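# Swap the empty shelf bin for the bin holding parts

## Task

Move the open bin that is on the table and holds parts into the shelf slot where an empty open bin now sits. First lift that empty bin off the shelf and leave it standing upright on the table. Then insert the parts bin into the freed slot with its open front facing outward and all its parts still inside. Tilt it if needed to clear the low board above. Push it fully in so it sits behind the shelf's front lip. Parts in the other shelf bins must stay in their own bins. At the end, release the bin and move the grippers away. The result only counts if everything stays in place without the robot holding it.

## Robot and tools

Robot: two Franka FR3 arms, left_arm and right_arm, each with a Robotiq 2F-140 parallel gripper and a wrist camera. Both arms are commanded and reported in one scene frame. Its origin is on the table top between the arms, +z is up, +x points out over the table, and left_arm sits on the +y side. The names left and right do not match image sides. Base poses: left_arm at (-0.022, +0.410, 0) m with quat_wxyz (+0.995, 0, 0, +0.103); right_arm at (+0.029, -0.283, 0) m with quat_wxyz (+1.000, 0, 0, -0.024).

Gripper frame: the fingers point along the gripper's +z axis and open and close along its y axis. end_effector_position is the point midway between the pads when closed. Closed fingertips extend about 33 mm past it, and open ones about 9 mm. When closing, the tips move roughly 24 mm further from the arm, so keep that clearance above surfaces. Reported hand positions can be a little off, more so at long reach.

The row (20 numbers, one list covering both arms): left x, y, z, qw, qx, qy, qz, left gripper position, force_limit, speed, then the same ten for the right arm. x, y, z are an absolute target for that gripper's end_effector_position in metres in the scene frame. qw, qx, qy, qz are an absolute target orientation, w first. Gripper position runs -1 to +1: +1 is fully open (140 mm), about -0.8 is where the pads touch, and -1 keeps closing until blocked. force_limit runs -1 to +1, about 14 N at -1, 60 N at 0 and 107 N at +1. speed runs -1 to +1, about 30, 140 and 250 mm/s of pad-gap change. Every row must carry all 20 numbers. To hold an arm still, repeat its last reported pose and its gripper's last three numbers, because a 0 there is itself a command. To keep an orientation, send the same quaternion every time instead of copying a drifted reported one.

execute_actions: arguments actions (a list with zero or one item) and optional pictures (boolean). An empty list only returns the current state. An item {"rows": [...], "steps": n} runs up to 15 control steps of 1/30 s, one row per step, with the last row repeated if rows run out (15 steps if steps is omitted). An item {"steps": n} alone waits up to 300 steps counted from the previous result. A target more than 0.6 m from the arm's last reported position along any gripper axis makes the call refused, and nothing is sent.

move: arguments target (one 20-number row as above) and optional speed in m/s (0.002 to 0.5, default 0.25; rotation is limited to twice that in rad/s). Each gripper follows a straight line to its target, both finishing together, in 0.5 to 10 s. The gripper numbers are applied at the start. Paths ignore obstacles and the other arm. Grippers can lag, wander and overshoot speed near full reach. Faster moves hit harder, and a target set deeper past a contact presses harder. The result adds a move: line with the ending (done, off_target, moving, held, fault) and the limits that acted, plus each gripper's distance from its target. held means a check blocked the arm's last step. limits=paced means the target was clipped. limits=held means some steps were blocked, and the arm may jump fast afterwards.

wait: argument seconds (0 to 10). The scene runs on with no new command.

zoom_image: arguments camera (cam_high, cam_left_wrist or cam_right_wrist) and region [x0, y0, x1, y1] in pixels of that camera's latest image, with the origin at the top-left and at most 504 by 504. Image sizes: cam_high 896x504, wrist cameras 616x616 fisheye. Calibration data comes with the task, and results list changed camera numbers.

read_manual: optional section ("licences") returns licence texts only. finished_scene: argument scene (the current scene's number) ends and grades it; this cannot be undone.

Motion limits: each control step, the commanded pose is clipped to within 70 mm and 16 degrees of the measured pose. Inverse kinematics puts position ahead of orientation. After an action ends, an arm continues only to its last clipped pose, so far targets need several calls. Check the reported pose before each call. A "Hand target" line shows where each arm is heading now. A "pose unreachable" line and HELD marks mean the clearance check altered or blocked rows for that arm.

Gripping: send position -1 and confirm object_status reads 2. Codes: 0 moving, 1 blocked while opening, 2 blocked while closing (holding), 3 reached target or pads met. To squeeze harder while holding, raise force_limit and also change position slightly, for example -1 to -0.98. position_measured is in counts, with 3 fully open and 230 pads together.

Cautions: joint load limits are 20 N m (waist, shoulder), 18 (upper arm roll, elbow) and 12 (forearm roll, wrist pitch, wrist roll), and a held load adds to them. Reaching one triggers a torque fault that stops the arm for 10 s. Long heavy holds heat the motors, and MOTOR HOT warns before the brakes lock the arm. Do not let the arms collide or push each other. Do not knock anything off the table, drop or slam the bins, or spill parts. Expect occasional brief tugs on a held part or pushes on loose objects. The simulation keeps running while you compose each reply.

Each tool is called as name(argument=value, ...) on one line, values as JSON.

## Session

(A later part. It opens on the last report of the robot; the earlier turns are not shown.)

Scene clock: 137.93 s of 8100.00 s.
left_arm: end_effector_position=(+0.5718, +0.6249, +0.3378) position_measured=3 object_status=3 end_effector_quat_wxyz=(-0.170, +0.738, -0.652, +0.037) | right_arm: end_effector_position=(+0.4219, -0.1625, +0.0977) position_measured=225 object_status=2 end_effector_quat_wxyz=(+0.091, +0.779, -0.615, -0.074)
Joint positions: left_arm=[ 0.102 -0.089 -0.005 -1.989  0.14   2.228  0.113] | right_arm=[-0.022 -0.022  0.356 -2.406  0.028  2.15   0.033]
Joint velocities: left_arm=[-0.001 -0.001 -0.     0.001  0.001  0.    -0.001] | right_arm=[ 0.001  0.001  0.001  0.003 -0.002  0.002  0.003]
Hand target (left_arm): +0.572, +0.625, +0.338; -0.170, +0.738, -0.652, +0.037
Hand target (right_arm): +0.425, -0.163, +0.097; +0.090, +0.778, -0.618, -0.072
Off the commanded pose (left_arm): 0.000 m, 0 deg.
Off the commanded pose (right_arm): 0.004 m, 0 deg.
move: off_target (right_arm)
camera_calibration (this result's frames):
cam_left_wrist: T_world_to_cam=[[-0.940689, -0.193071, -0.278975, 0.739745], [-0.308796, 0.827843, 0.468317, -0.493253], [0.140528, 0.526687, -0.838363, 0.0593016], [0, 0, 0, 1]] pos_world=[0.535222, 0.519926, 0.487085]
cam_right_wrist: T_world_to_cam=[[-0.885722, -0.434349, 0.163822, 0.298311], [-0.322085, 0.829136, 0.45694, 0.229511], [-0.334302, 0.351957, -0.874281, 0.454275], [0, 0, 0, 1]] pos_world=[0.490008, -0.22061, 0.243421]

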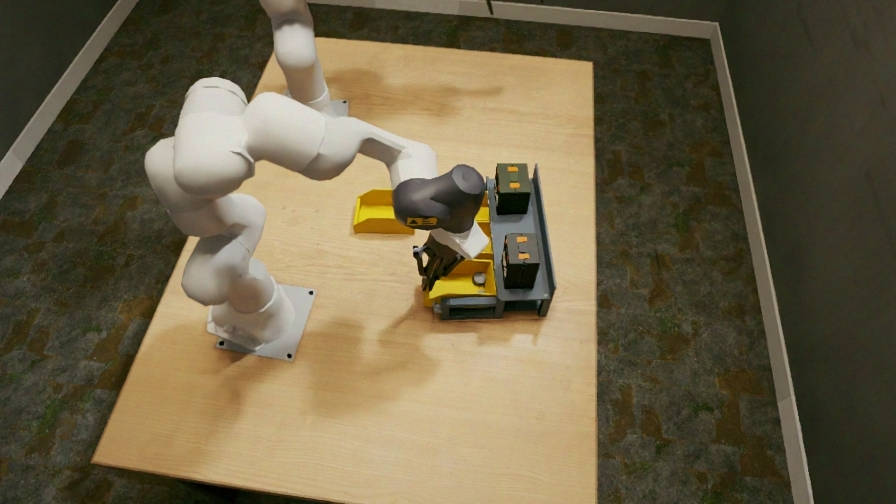

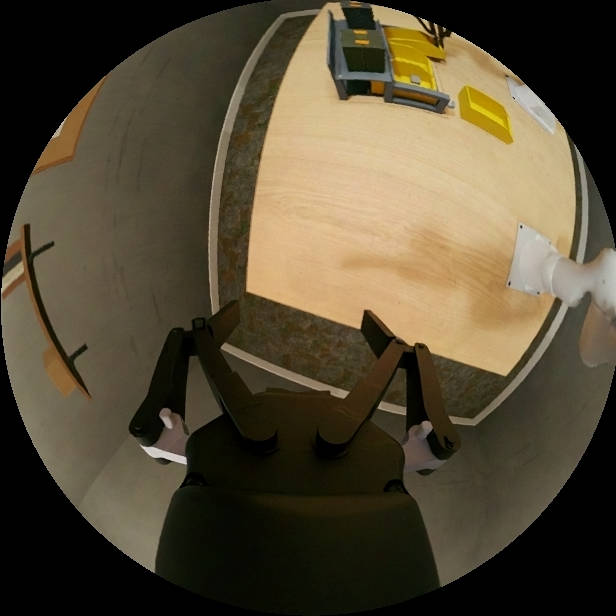

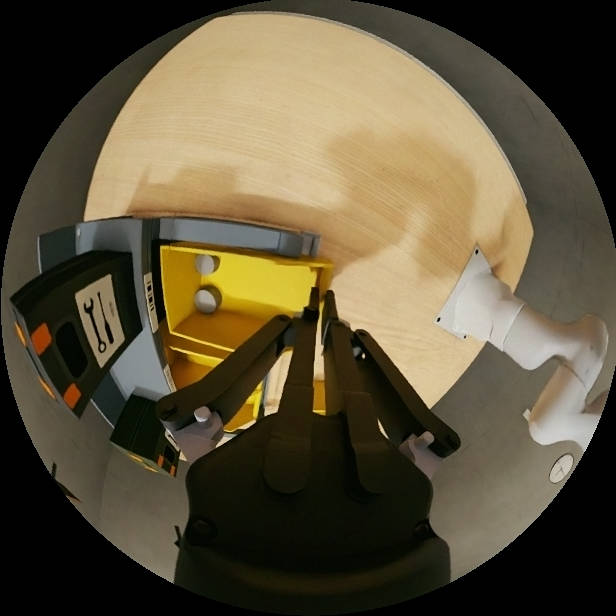

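move(target=[0.5718,0.6249,0.3378,-0.17,0.738,-0.652,0.037,1,0,0,0.45,-0.158,0.089,0.075,0.779,-0.62,-0.06,-1,0.9,0], speed=0.012)

Scene clock: 144.77 s of 8100.00 s.
left_arm: end_effector_position=(+0.5718, +0.6249, +0.3378) position_measured=3 object_status=3 end_effector_quat_wxyz=(-0.170, +0.738, -0.652, +0.037) | right_arm: end_effector_position=(+0.4475, -0.1563, +0.0899) position_measured=225 object_status=2 end_effector_quat_wxyz=(+0.076, +0.780, -0.618, -0.062)
Joint positions: left_arm=[ 0.102 -0.089 -0.005 -1.989  0.14   2.228  0.113] | right_arm=[-0.022  0.033  0.356 -2.368  0.002  2.202  0.054]
Joint velocities: left_arm=[-0.    -0.001  0.     0.     0.001  0.     0.   ] | right_arm=[-0.     0.002  0.     0.001 -0.004  0.006  0.001]
Hand target (left_arm): +0.572, +0.625, +0.338; -0.170, +0.738, -0.652, +0.037
Hand target (right_arm): +0.450, -0.157, +0.089; +0.075, +0.779, -0.620, -0.060
Off the commanded pose (left_arm): 0.000 m, 0 deg.
Off the commanded pose (right_arm): 0.003 m, 0 deg.
After step 90, 1.17 s passed at rest.
move: done
camera_calibration (this result's frames):
cam_left_wrist: T_world_to_cam=[[-0.940689, -0.193071, -0.278974, 0.739745], [-0.308796, 0.827843, 0.468317, -0.493253], [0.140528, 0.526687, -0.838363, 0.0593016], [0, 0, 0, 1]] pos_world=[0.535222, 0.519926, 0.487085]
cam_right_wrist: T_world_to_cam=[[-0.892577, -0.432897, 0.126118, 0.331647], [-0.337228, 0.826591, 0.450583, 0.243119], [-0.299305, 0.35965, -0.883781, 0.440139], [0, 0, 0, 1]] pos_world=[0.509742, -0.215686, 0.237614]

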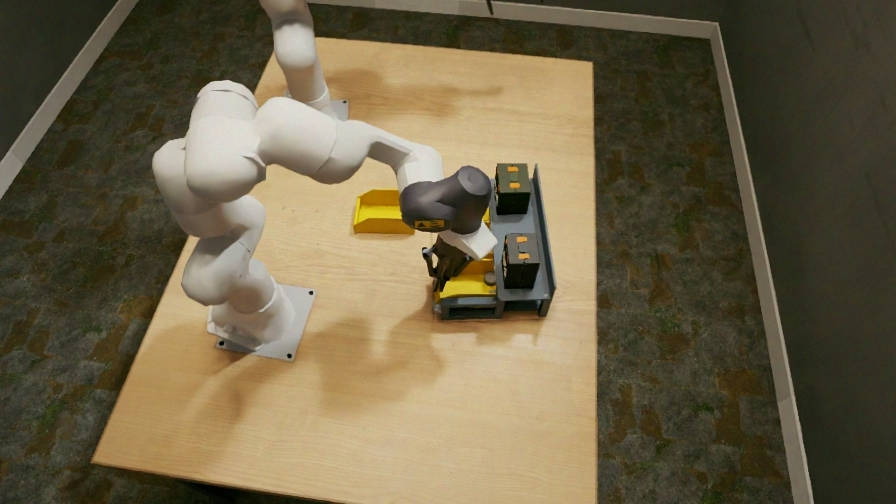

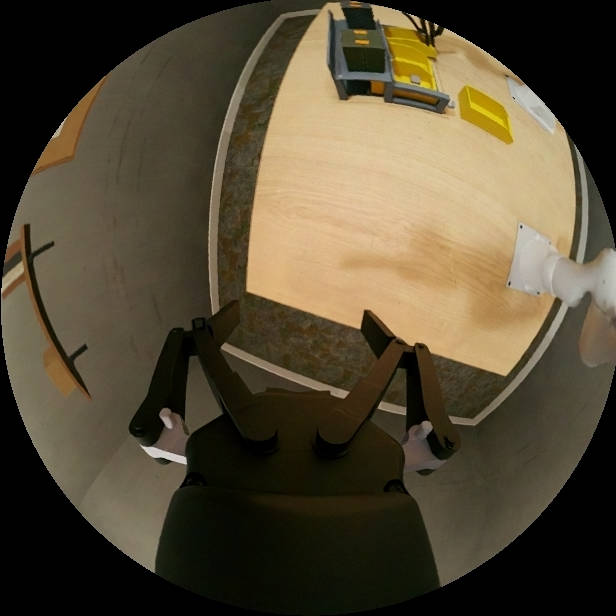

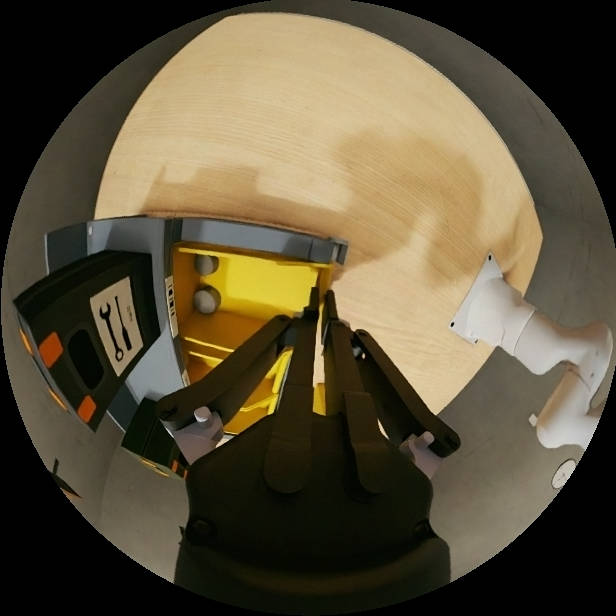

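Under the board. Continuing to B.

move(target=[0.5718,0.6249,0.3378,-0.17,0.738,-0.652,0.037,1,0,0,0.471,-0.153,0.082,0.055,0.781,-0.621,-0.043,-1,0.9,0], speed=0.012)

move(target=[0.5718,0.6249,0.3378,-0.17,0.738,-0.652,0.037,1,0,0,0.471,-0.153,0.062,0,0.783,-0.623,0,-1,0.9,0], speed=0.015)

Scene clock: 148.17 s of 8100.00 s.
left_arm: end_effector_position=(+0.5718, +0.6249, +0.3378) position_measured=3 object_status=3 end_effector_quat_wxyz=(-0.170, +0.738, -0.652, +0.037) | right_arm: end_effector_position=(+0.4683, -0.1518, +0.0823) position_measured=225 object_status=2 end_effector_quat_wxyz=(+0.057, +0.782, -0.619, -0.045)
Joint positions: left_arm=[ 0.102 -0.089 -0.005 -1.989  0.14   2.228  0.113] | right_arm=[-0.022  0.064  0.355 -2.359 -0.018  2.273  0.068]
Joint velocities: left_arm=[-0.001  0.    -0.    -0.001 -0.001 -0.     0.001] | right_arm=[-0.001  0.001  0.    -0.    -0.001  0.009  0.005]
Hand target (left_arm): +0.572, +0.625, +0.338; -0.170, +0.738, -0.652, +0.037
Hand target (right_arm): +0.471, -0.152, +0.082; +0.055, +0.781, -0.621, -0.043
Off the commanded pose (left_arm): 0.000 m, 0 deg.
Off the commanded pose (right_arm): 0.003 m, 0 deg.
move: done
camera_calibration (this result's frames):
cam_left_wrist: T_world_to_cam=[[-0.940689, -0.193071, -0.278974, 0.739745], [-0.308796, 0.827843, 0.468317, -0.493253], [0.140528, 0.526687, -0.838363, 0.0593017], [0, 0, 0, 1]] pos_world=[0.535222, 0.519926, 0.487085]
cam_right_wrist: T_world_to_cam=[[-0.897616, -0.434041, 0.0767683, 0.359291], [-0.359919, 0.822291, 0.440789, 0.260592], [-0.254446, 0.368029, -0.894322, 0.419203], [0, 0, 0, 1]] pos_world=[0.522963, -0.212614, 0.232454]

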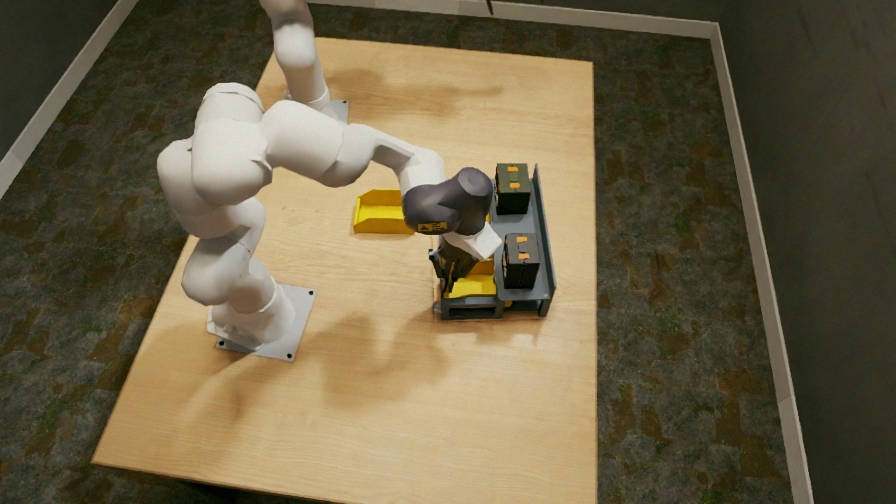

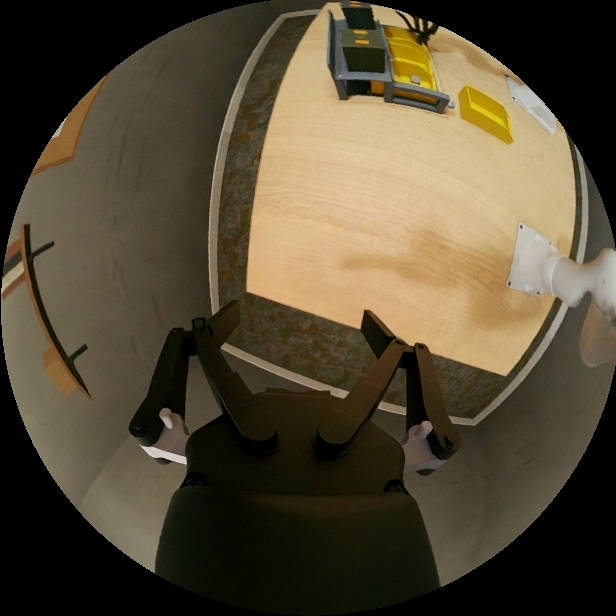

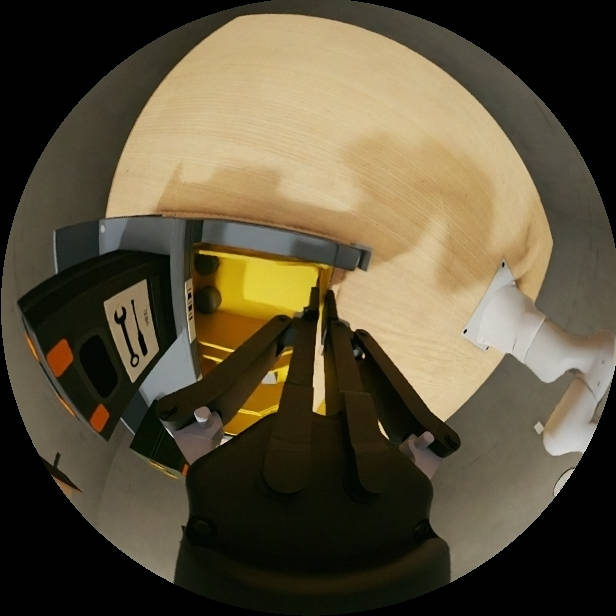

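Scene clock: 153.23 s of 8100.00 s.
left_arm: end_effector_position=(+0.5718, +0.6249, +0.3378) position_measured=3 object_status=3 end_effector_quat_wxyz=(-0.170, +0.738, -0.652, +0.037) | right_arm: end_effector_position=(+0.4715, -0.1536, +0.0635) position_measured=225 object_status=2 end_effector_quat_wxyz=(+0.003, +0.783, -0.622, +0.002)
Joint positions: left_arm=[ 0.102 -0.089 -0.005 -1.989  0.14   2.228  0.113] | right_arm=[-0.022  0.008  0.355 -2.52  -0.014  2.525  0.068]
Joint velocities: left_arm=[ 0.     0.001 -0.    -0.001  0.001 -0.     0.   ] | right_arm=[-0.    -0.001 -0.    -0.003 -0.001  0.015  0.001]
Hand target (left_arm): +0.572, +0.625, +0.338; -0.170, +0.738, -0.652, +0.037
Hand target (right_arm): +0.471, -0.154, +0.061; +0.001, +0.782, -0.623, +0.001
Off the commanded pose (left_arm): 0.000 m, 0 deg.
Off the commanded pose (right_arm): 0.002 m, 0 deg.
move: done
camera_calibration (this result's frames):
cam_left_wrist: T_world_to_cam=[[-0.940689, -0.193071, -0.278974, 0.739745], [-0.308796, 0.827843, 0.468317, -0.493253], [0.140528, 0.526687, -0.838363, 0.0593017], [0, 0, 0, 1]] pos_world=[0.535222, 0.519926, 0.487085]
cam_right_wrist: T_world_to_cam=[[-0.89955, -0.432468, -0.061487, 0.372831], [-0.418056, 0.811536, 0.408214, 0.299414], [-0.126641, 0.392914, -0.910813, 0.348443], [0, 0, 0, 1]] pos_world=[0.504679, -0.218656, 0.218066]

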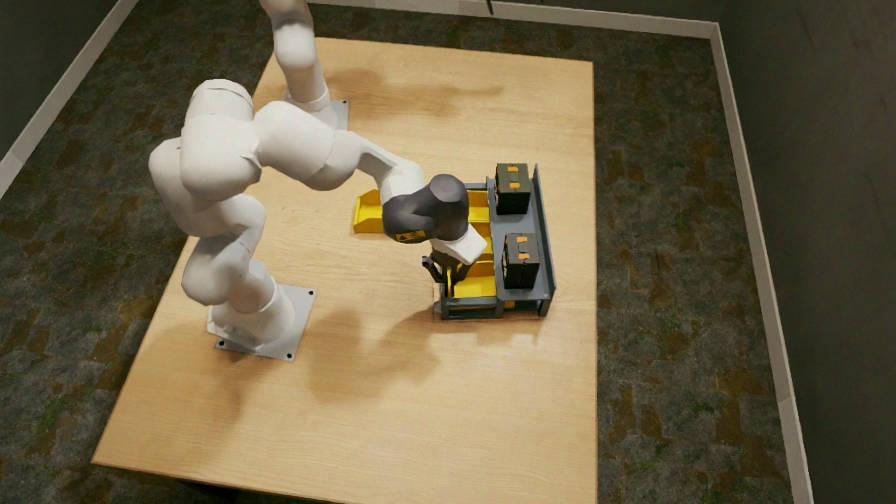

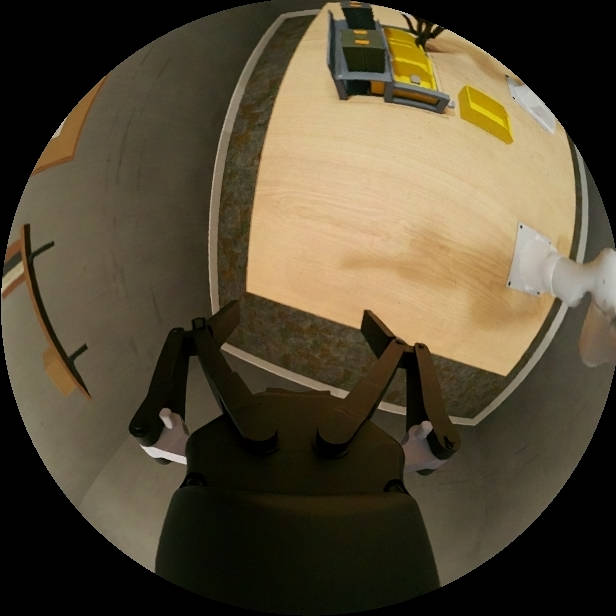

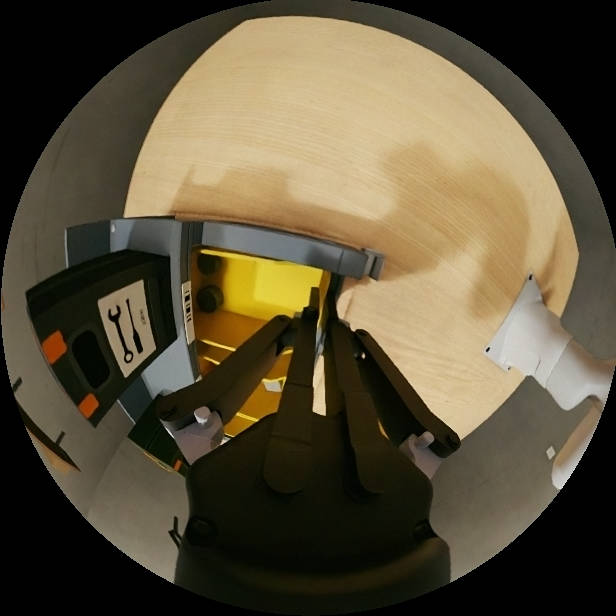

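Releasing and rising to inspect.

move(target=[0.5718,0.6249,0.3378,-0.17,0.738,-0.652,0.037,1,0,0,0.471,-0.153,0.062,0,0.783,-0.623,0,-0.6,0.9,-0.5])

move(target=[0.5718,0.6249,0.3378,-0.17,0.738,-0.652,0.037,1,0,0,0.44,-0.16,0.16,0,0.783,-0.623,0,-0.6,0.9,-0.5], speed=0.06)

move(target=[0.5718,0.6249,0.3378,-0.17,0.738,-0.652,0.037,1,0,0,0.36,-0.25,0.26,0,0.783,-0.623,0,-0.6,0.9,-0.5], speed=0.15)

Scene clock: 154.87 s of 8100.00 s.
left_arm: end_effector_position=(+0.5718, +0.6249, +0.3378) position_measured=3 object_status=3 end_effector_quat_wxyz=(-0.170, +0.738, -0.652, +0.037) | right_arm: end_effector_position=(+0.4709, -0.1532, +0.0627) position_measured=205 object_status=3 end_effector_quat_wxyz=(+0.001, +0.782, -0.623, +0.001)
Joint positions: left_arm=[ 0.102 -0.089 -0.005 -1.989  0.14   2.228  0.113] | right_arm=[-0.022  0.008  0.355 -2.523 -0.009  2.528  0.067]
Joint velocities: left_arm=[-0.001  0.001 -0.001  0.001  0.001 -0.001  0.   ] | right_arm=[-0.001 -0.    -0.001 -0.     0.002  0.001 -0.004]
Hand target (left_arm): +0.572, +0.625, +0.338; -0.170, +0.738, -0.652, +0.037
Hand target (right_arm): +0.471, -0.153, +0.062; -0.000, +0.783, -0.623, -0.000
Off the commanded pose (left_arm): 0.000 m, 0 deg.
Off the commanded pose (right_arm): 0.001 m, 0 deg.
move: done
camera_calibration (this result's frames):
cam_left_wrist: T_world_to_cam=[[-0.94069, -0.193071, -0.278974, 0.739745], [-0.308796, 0.827843, 0.468317, -0.493253], [0.140529, 0.526687, -0.838363, 0.0593016], [0, 0, 0, 1]] pos_world=[0.535222, 0.519926, 0.487085]
cam_right_wrist: T_world_to_cam=[[-0.900904, -0.429434, -0.0629212, 0.37359], [-0.415528, 0.811543, 0.410773, 0.297747], [-0.125337, 0.396213, -0.909564, 0.347327], [0, 0, 0, 1]] pos_world=[0.503824, -0.218817, 0.217116]

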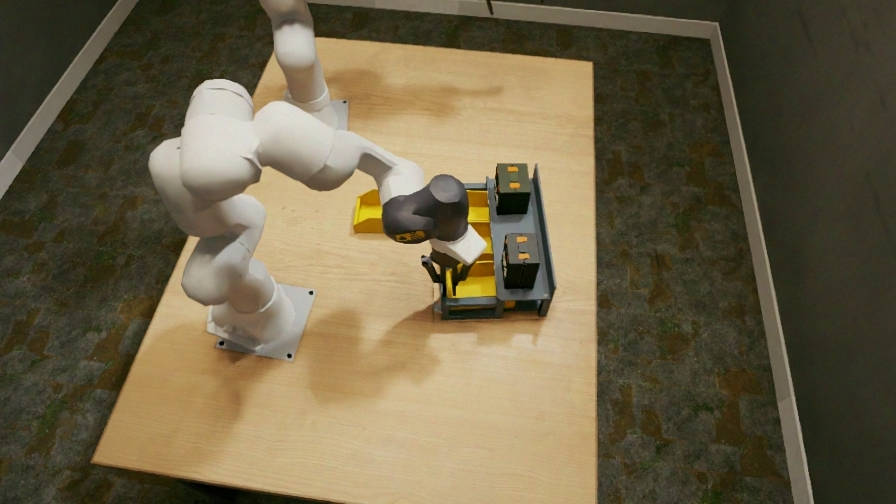

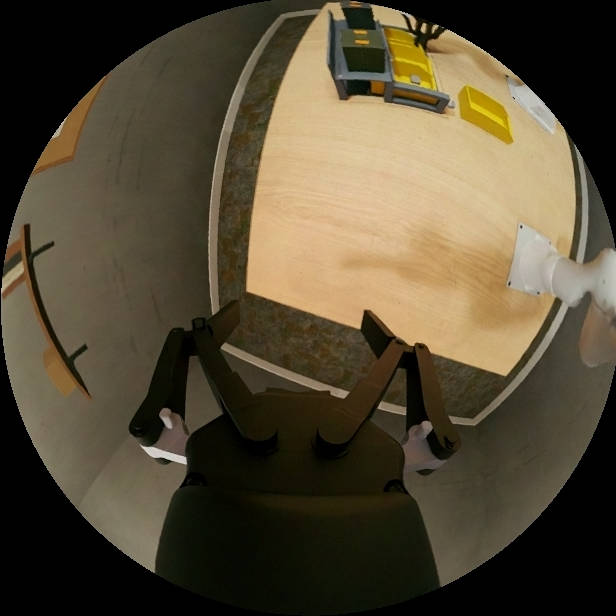

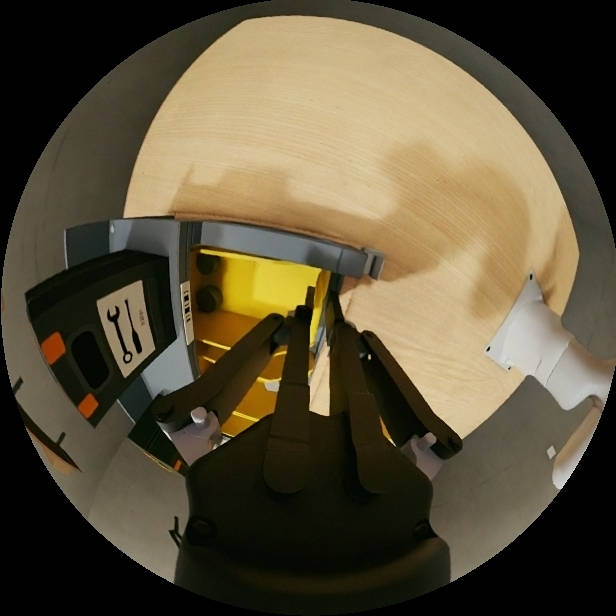

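Scene clock: 157.07 s of 8100.00 s.
left_arm: end_effector_position=(+0.5718, +0.6249, +0.3378) position_measured=3 object_status=3 end_effector_quat_wxyz=(-0.170, +0.738, -0.652, +0.037) | right_arm: end_effector_position=(+0.4415, -0.1618, +0.1574) position_measured=205 object_status=3 end_effector_quat_wxyz=(+0.001, +0.781, -0.625, +0.002)
Joint positions: left_arm=[ 0.102 -0.089 -0.005 -1.989  0.14   2.228  0.113] | right_arm=[ 0.004 -0.288  0.33  -2.541  0.114  2.266 -0.022]
Joint velocities: left_arm=[ 0.     0.001  0.002 -0.     0.002 -0.     0.   ] | right_arm=[-0.    -0.001 -0.    -0.     0.001 -0.011 -0.008]
Hand target (left_arm): +0.572, +0.625, +0.338; -0.170, +0.738, -0.652, +0.037
Hand target (right_arm): +0.440, -0.161, +0.158; +0.001, +0.782, -0.623, +0.000
Off the commanded pose (left_arm): 0.000 m, 0 deg.
Off the commanded pose (right_arm): 0.004 m, 0 deg.
move: off_target (right_arm)
camera_calibration (this result's frames):
cam_left_wrist: T_world_to_cam=[[-0.940689, -0.193071, -0.278974, 0.739745], [-0.308796, 0.827843, 0.468317, -0.493253], [0.140528, 0.526687, -0.838363, 0.0593016], [0, 0, 0, 1]] pos_world=[0.535222, 0.519926, 0.487085]
cam_right_wrist: T_world_to_cam=[[-0.902767, -0.425141, -0.0653237, 0.351286], [-0.4129, 0.813995, 0.408566, 0.253211], [-0.120525, 0.395812, -0.910388, 0.431086], [0, 0, 0, 1]] pos_world=[0.473637, -0.227395, 0.311949]

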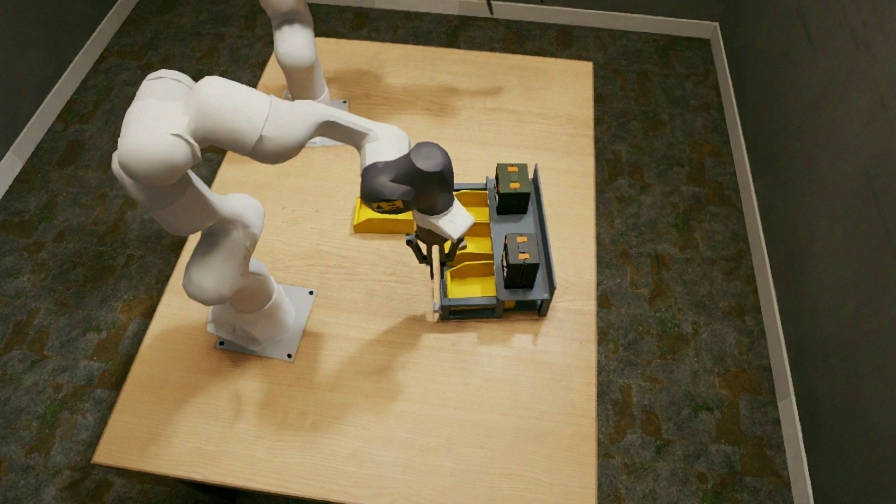

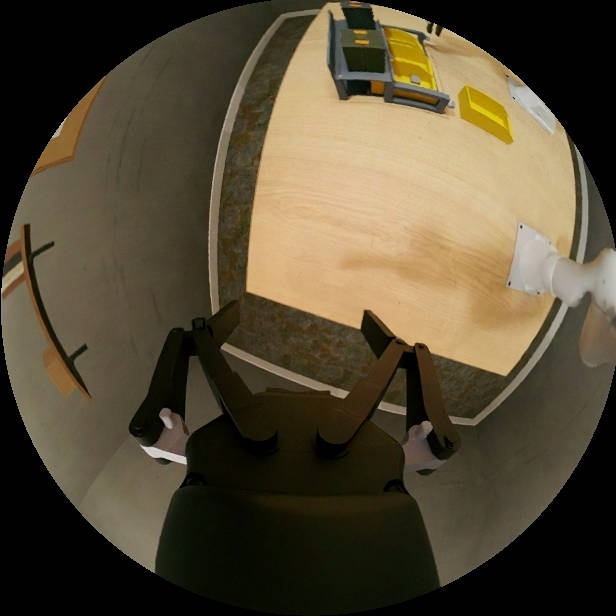

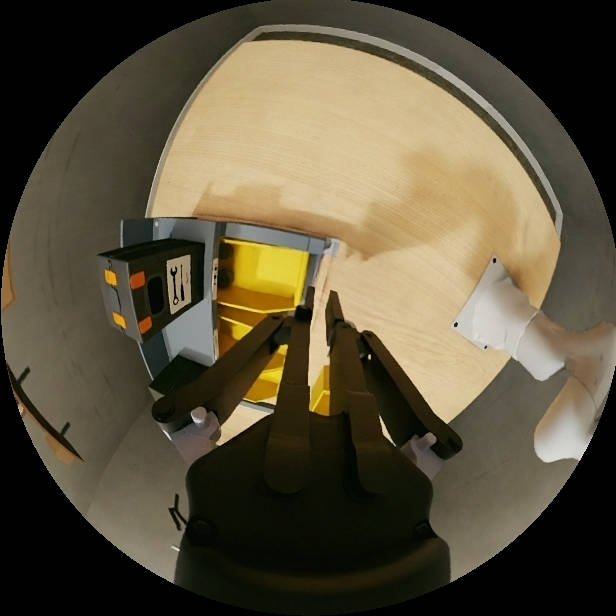

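Scene clock: 158.77 s of 8100.00 s.
left_arm: end_effector_position=(+0.5718, +0.6249, +0.3378) position_measured=3 object_status=3 end_effector_quat_wxyz=(-0.170, +0.738, -0.652, +0.037) | right_arm: end_effector_position=(+0.3647, -0.2495, +0.2587) position_measured=205 object_status=3 end_effector_quat_wxyz=(-0.002, +0.779, -0.627, +0.000)
Joint positions: left_arm=[ 0.102 -0.089 -0.005 -1.989  0.14   2.228  0.113] | right_arm=[ 0.011 -0.708  0.114 -2.614  0.081  1.912 -0.192]
Joint velocities: left_arm=[ 0.     0.001 -0.001 -0.     0.002 -0.     0.001] | right_arm=[ 0.001 -0.    -0.    -0.001 -0.001 -0.011 -0.017]
Hand target (left_arm): +0.572, +0.625, +0.338; -0.170, +0.738, -0.652, +0.037
Hand target (right_arm): +0.363, -0.250, +0.259; -0.000, +0.782, -0.623, -0.000
Off the commanded pose (left_arm): 0.000 m, 0 deg.
Off the commanded pose (right_arm): 0.005 m, 1 deg.
move: off_target (right_arm)
camera_calibration (this result's frames):
cam_left_wrist: T_world_to_cam=[[-0.940689, -0.193071, -0.278974, 0.739745], [-0.308796, 0.827843, 0.468317, -0.493253], [0.140528, 0.526687, -0.838363, 0.0593016], [0, 0, 0, 1]] pos_world=[0.535222, 0.519926, 0.487085]
cam_right_wrist: T_world_to_cam=[[-0.905541, -0.418577, -0.0692041, 0.254944], [-0.40784, 0.813895, 0.413814, 0.248253], [-0.116888, 0.402949, -0.907727, 0.548541], [0, 0, 0, 1]] pos_world=[0.396227, -0.316372, 0.412838]

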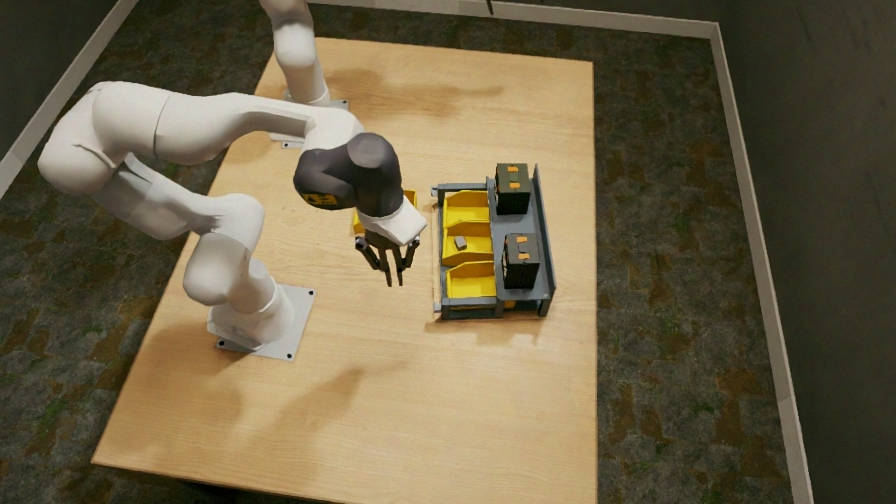

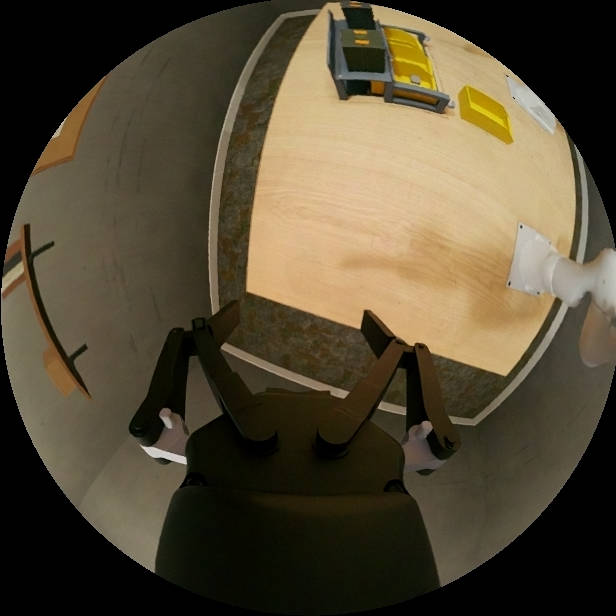

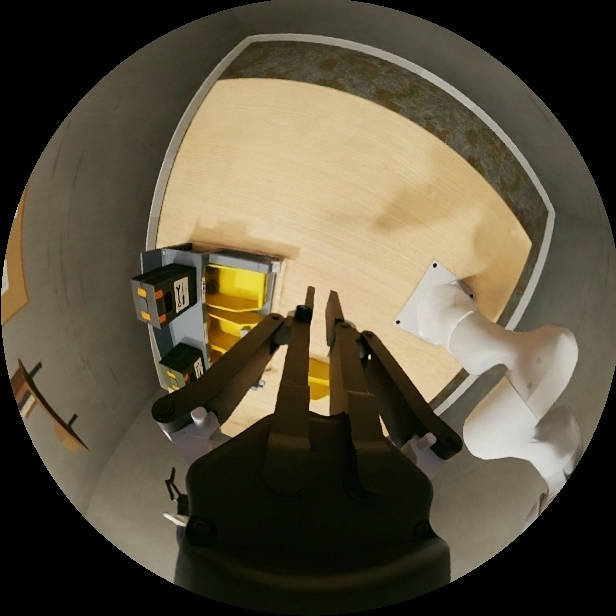

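zoom_image(camera="cam_high", region=[410,160,570,330])

Region (410, 160, 570, 330) of cam_high's 896x504 image, scaled by 2.965, with more detail than that image has; it fills the left 474 columns of this view, and the rest is white.

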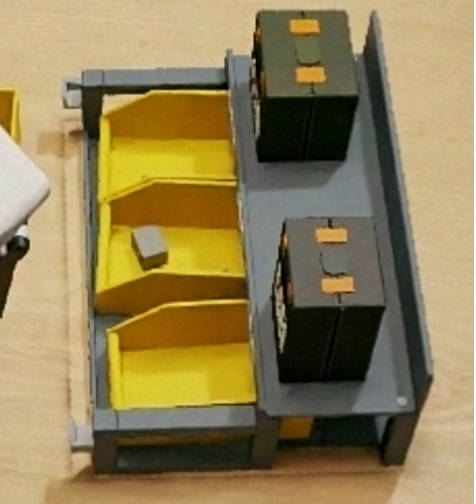

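finished_scene(scene=1)

The scene is finished: the task was done.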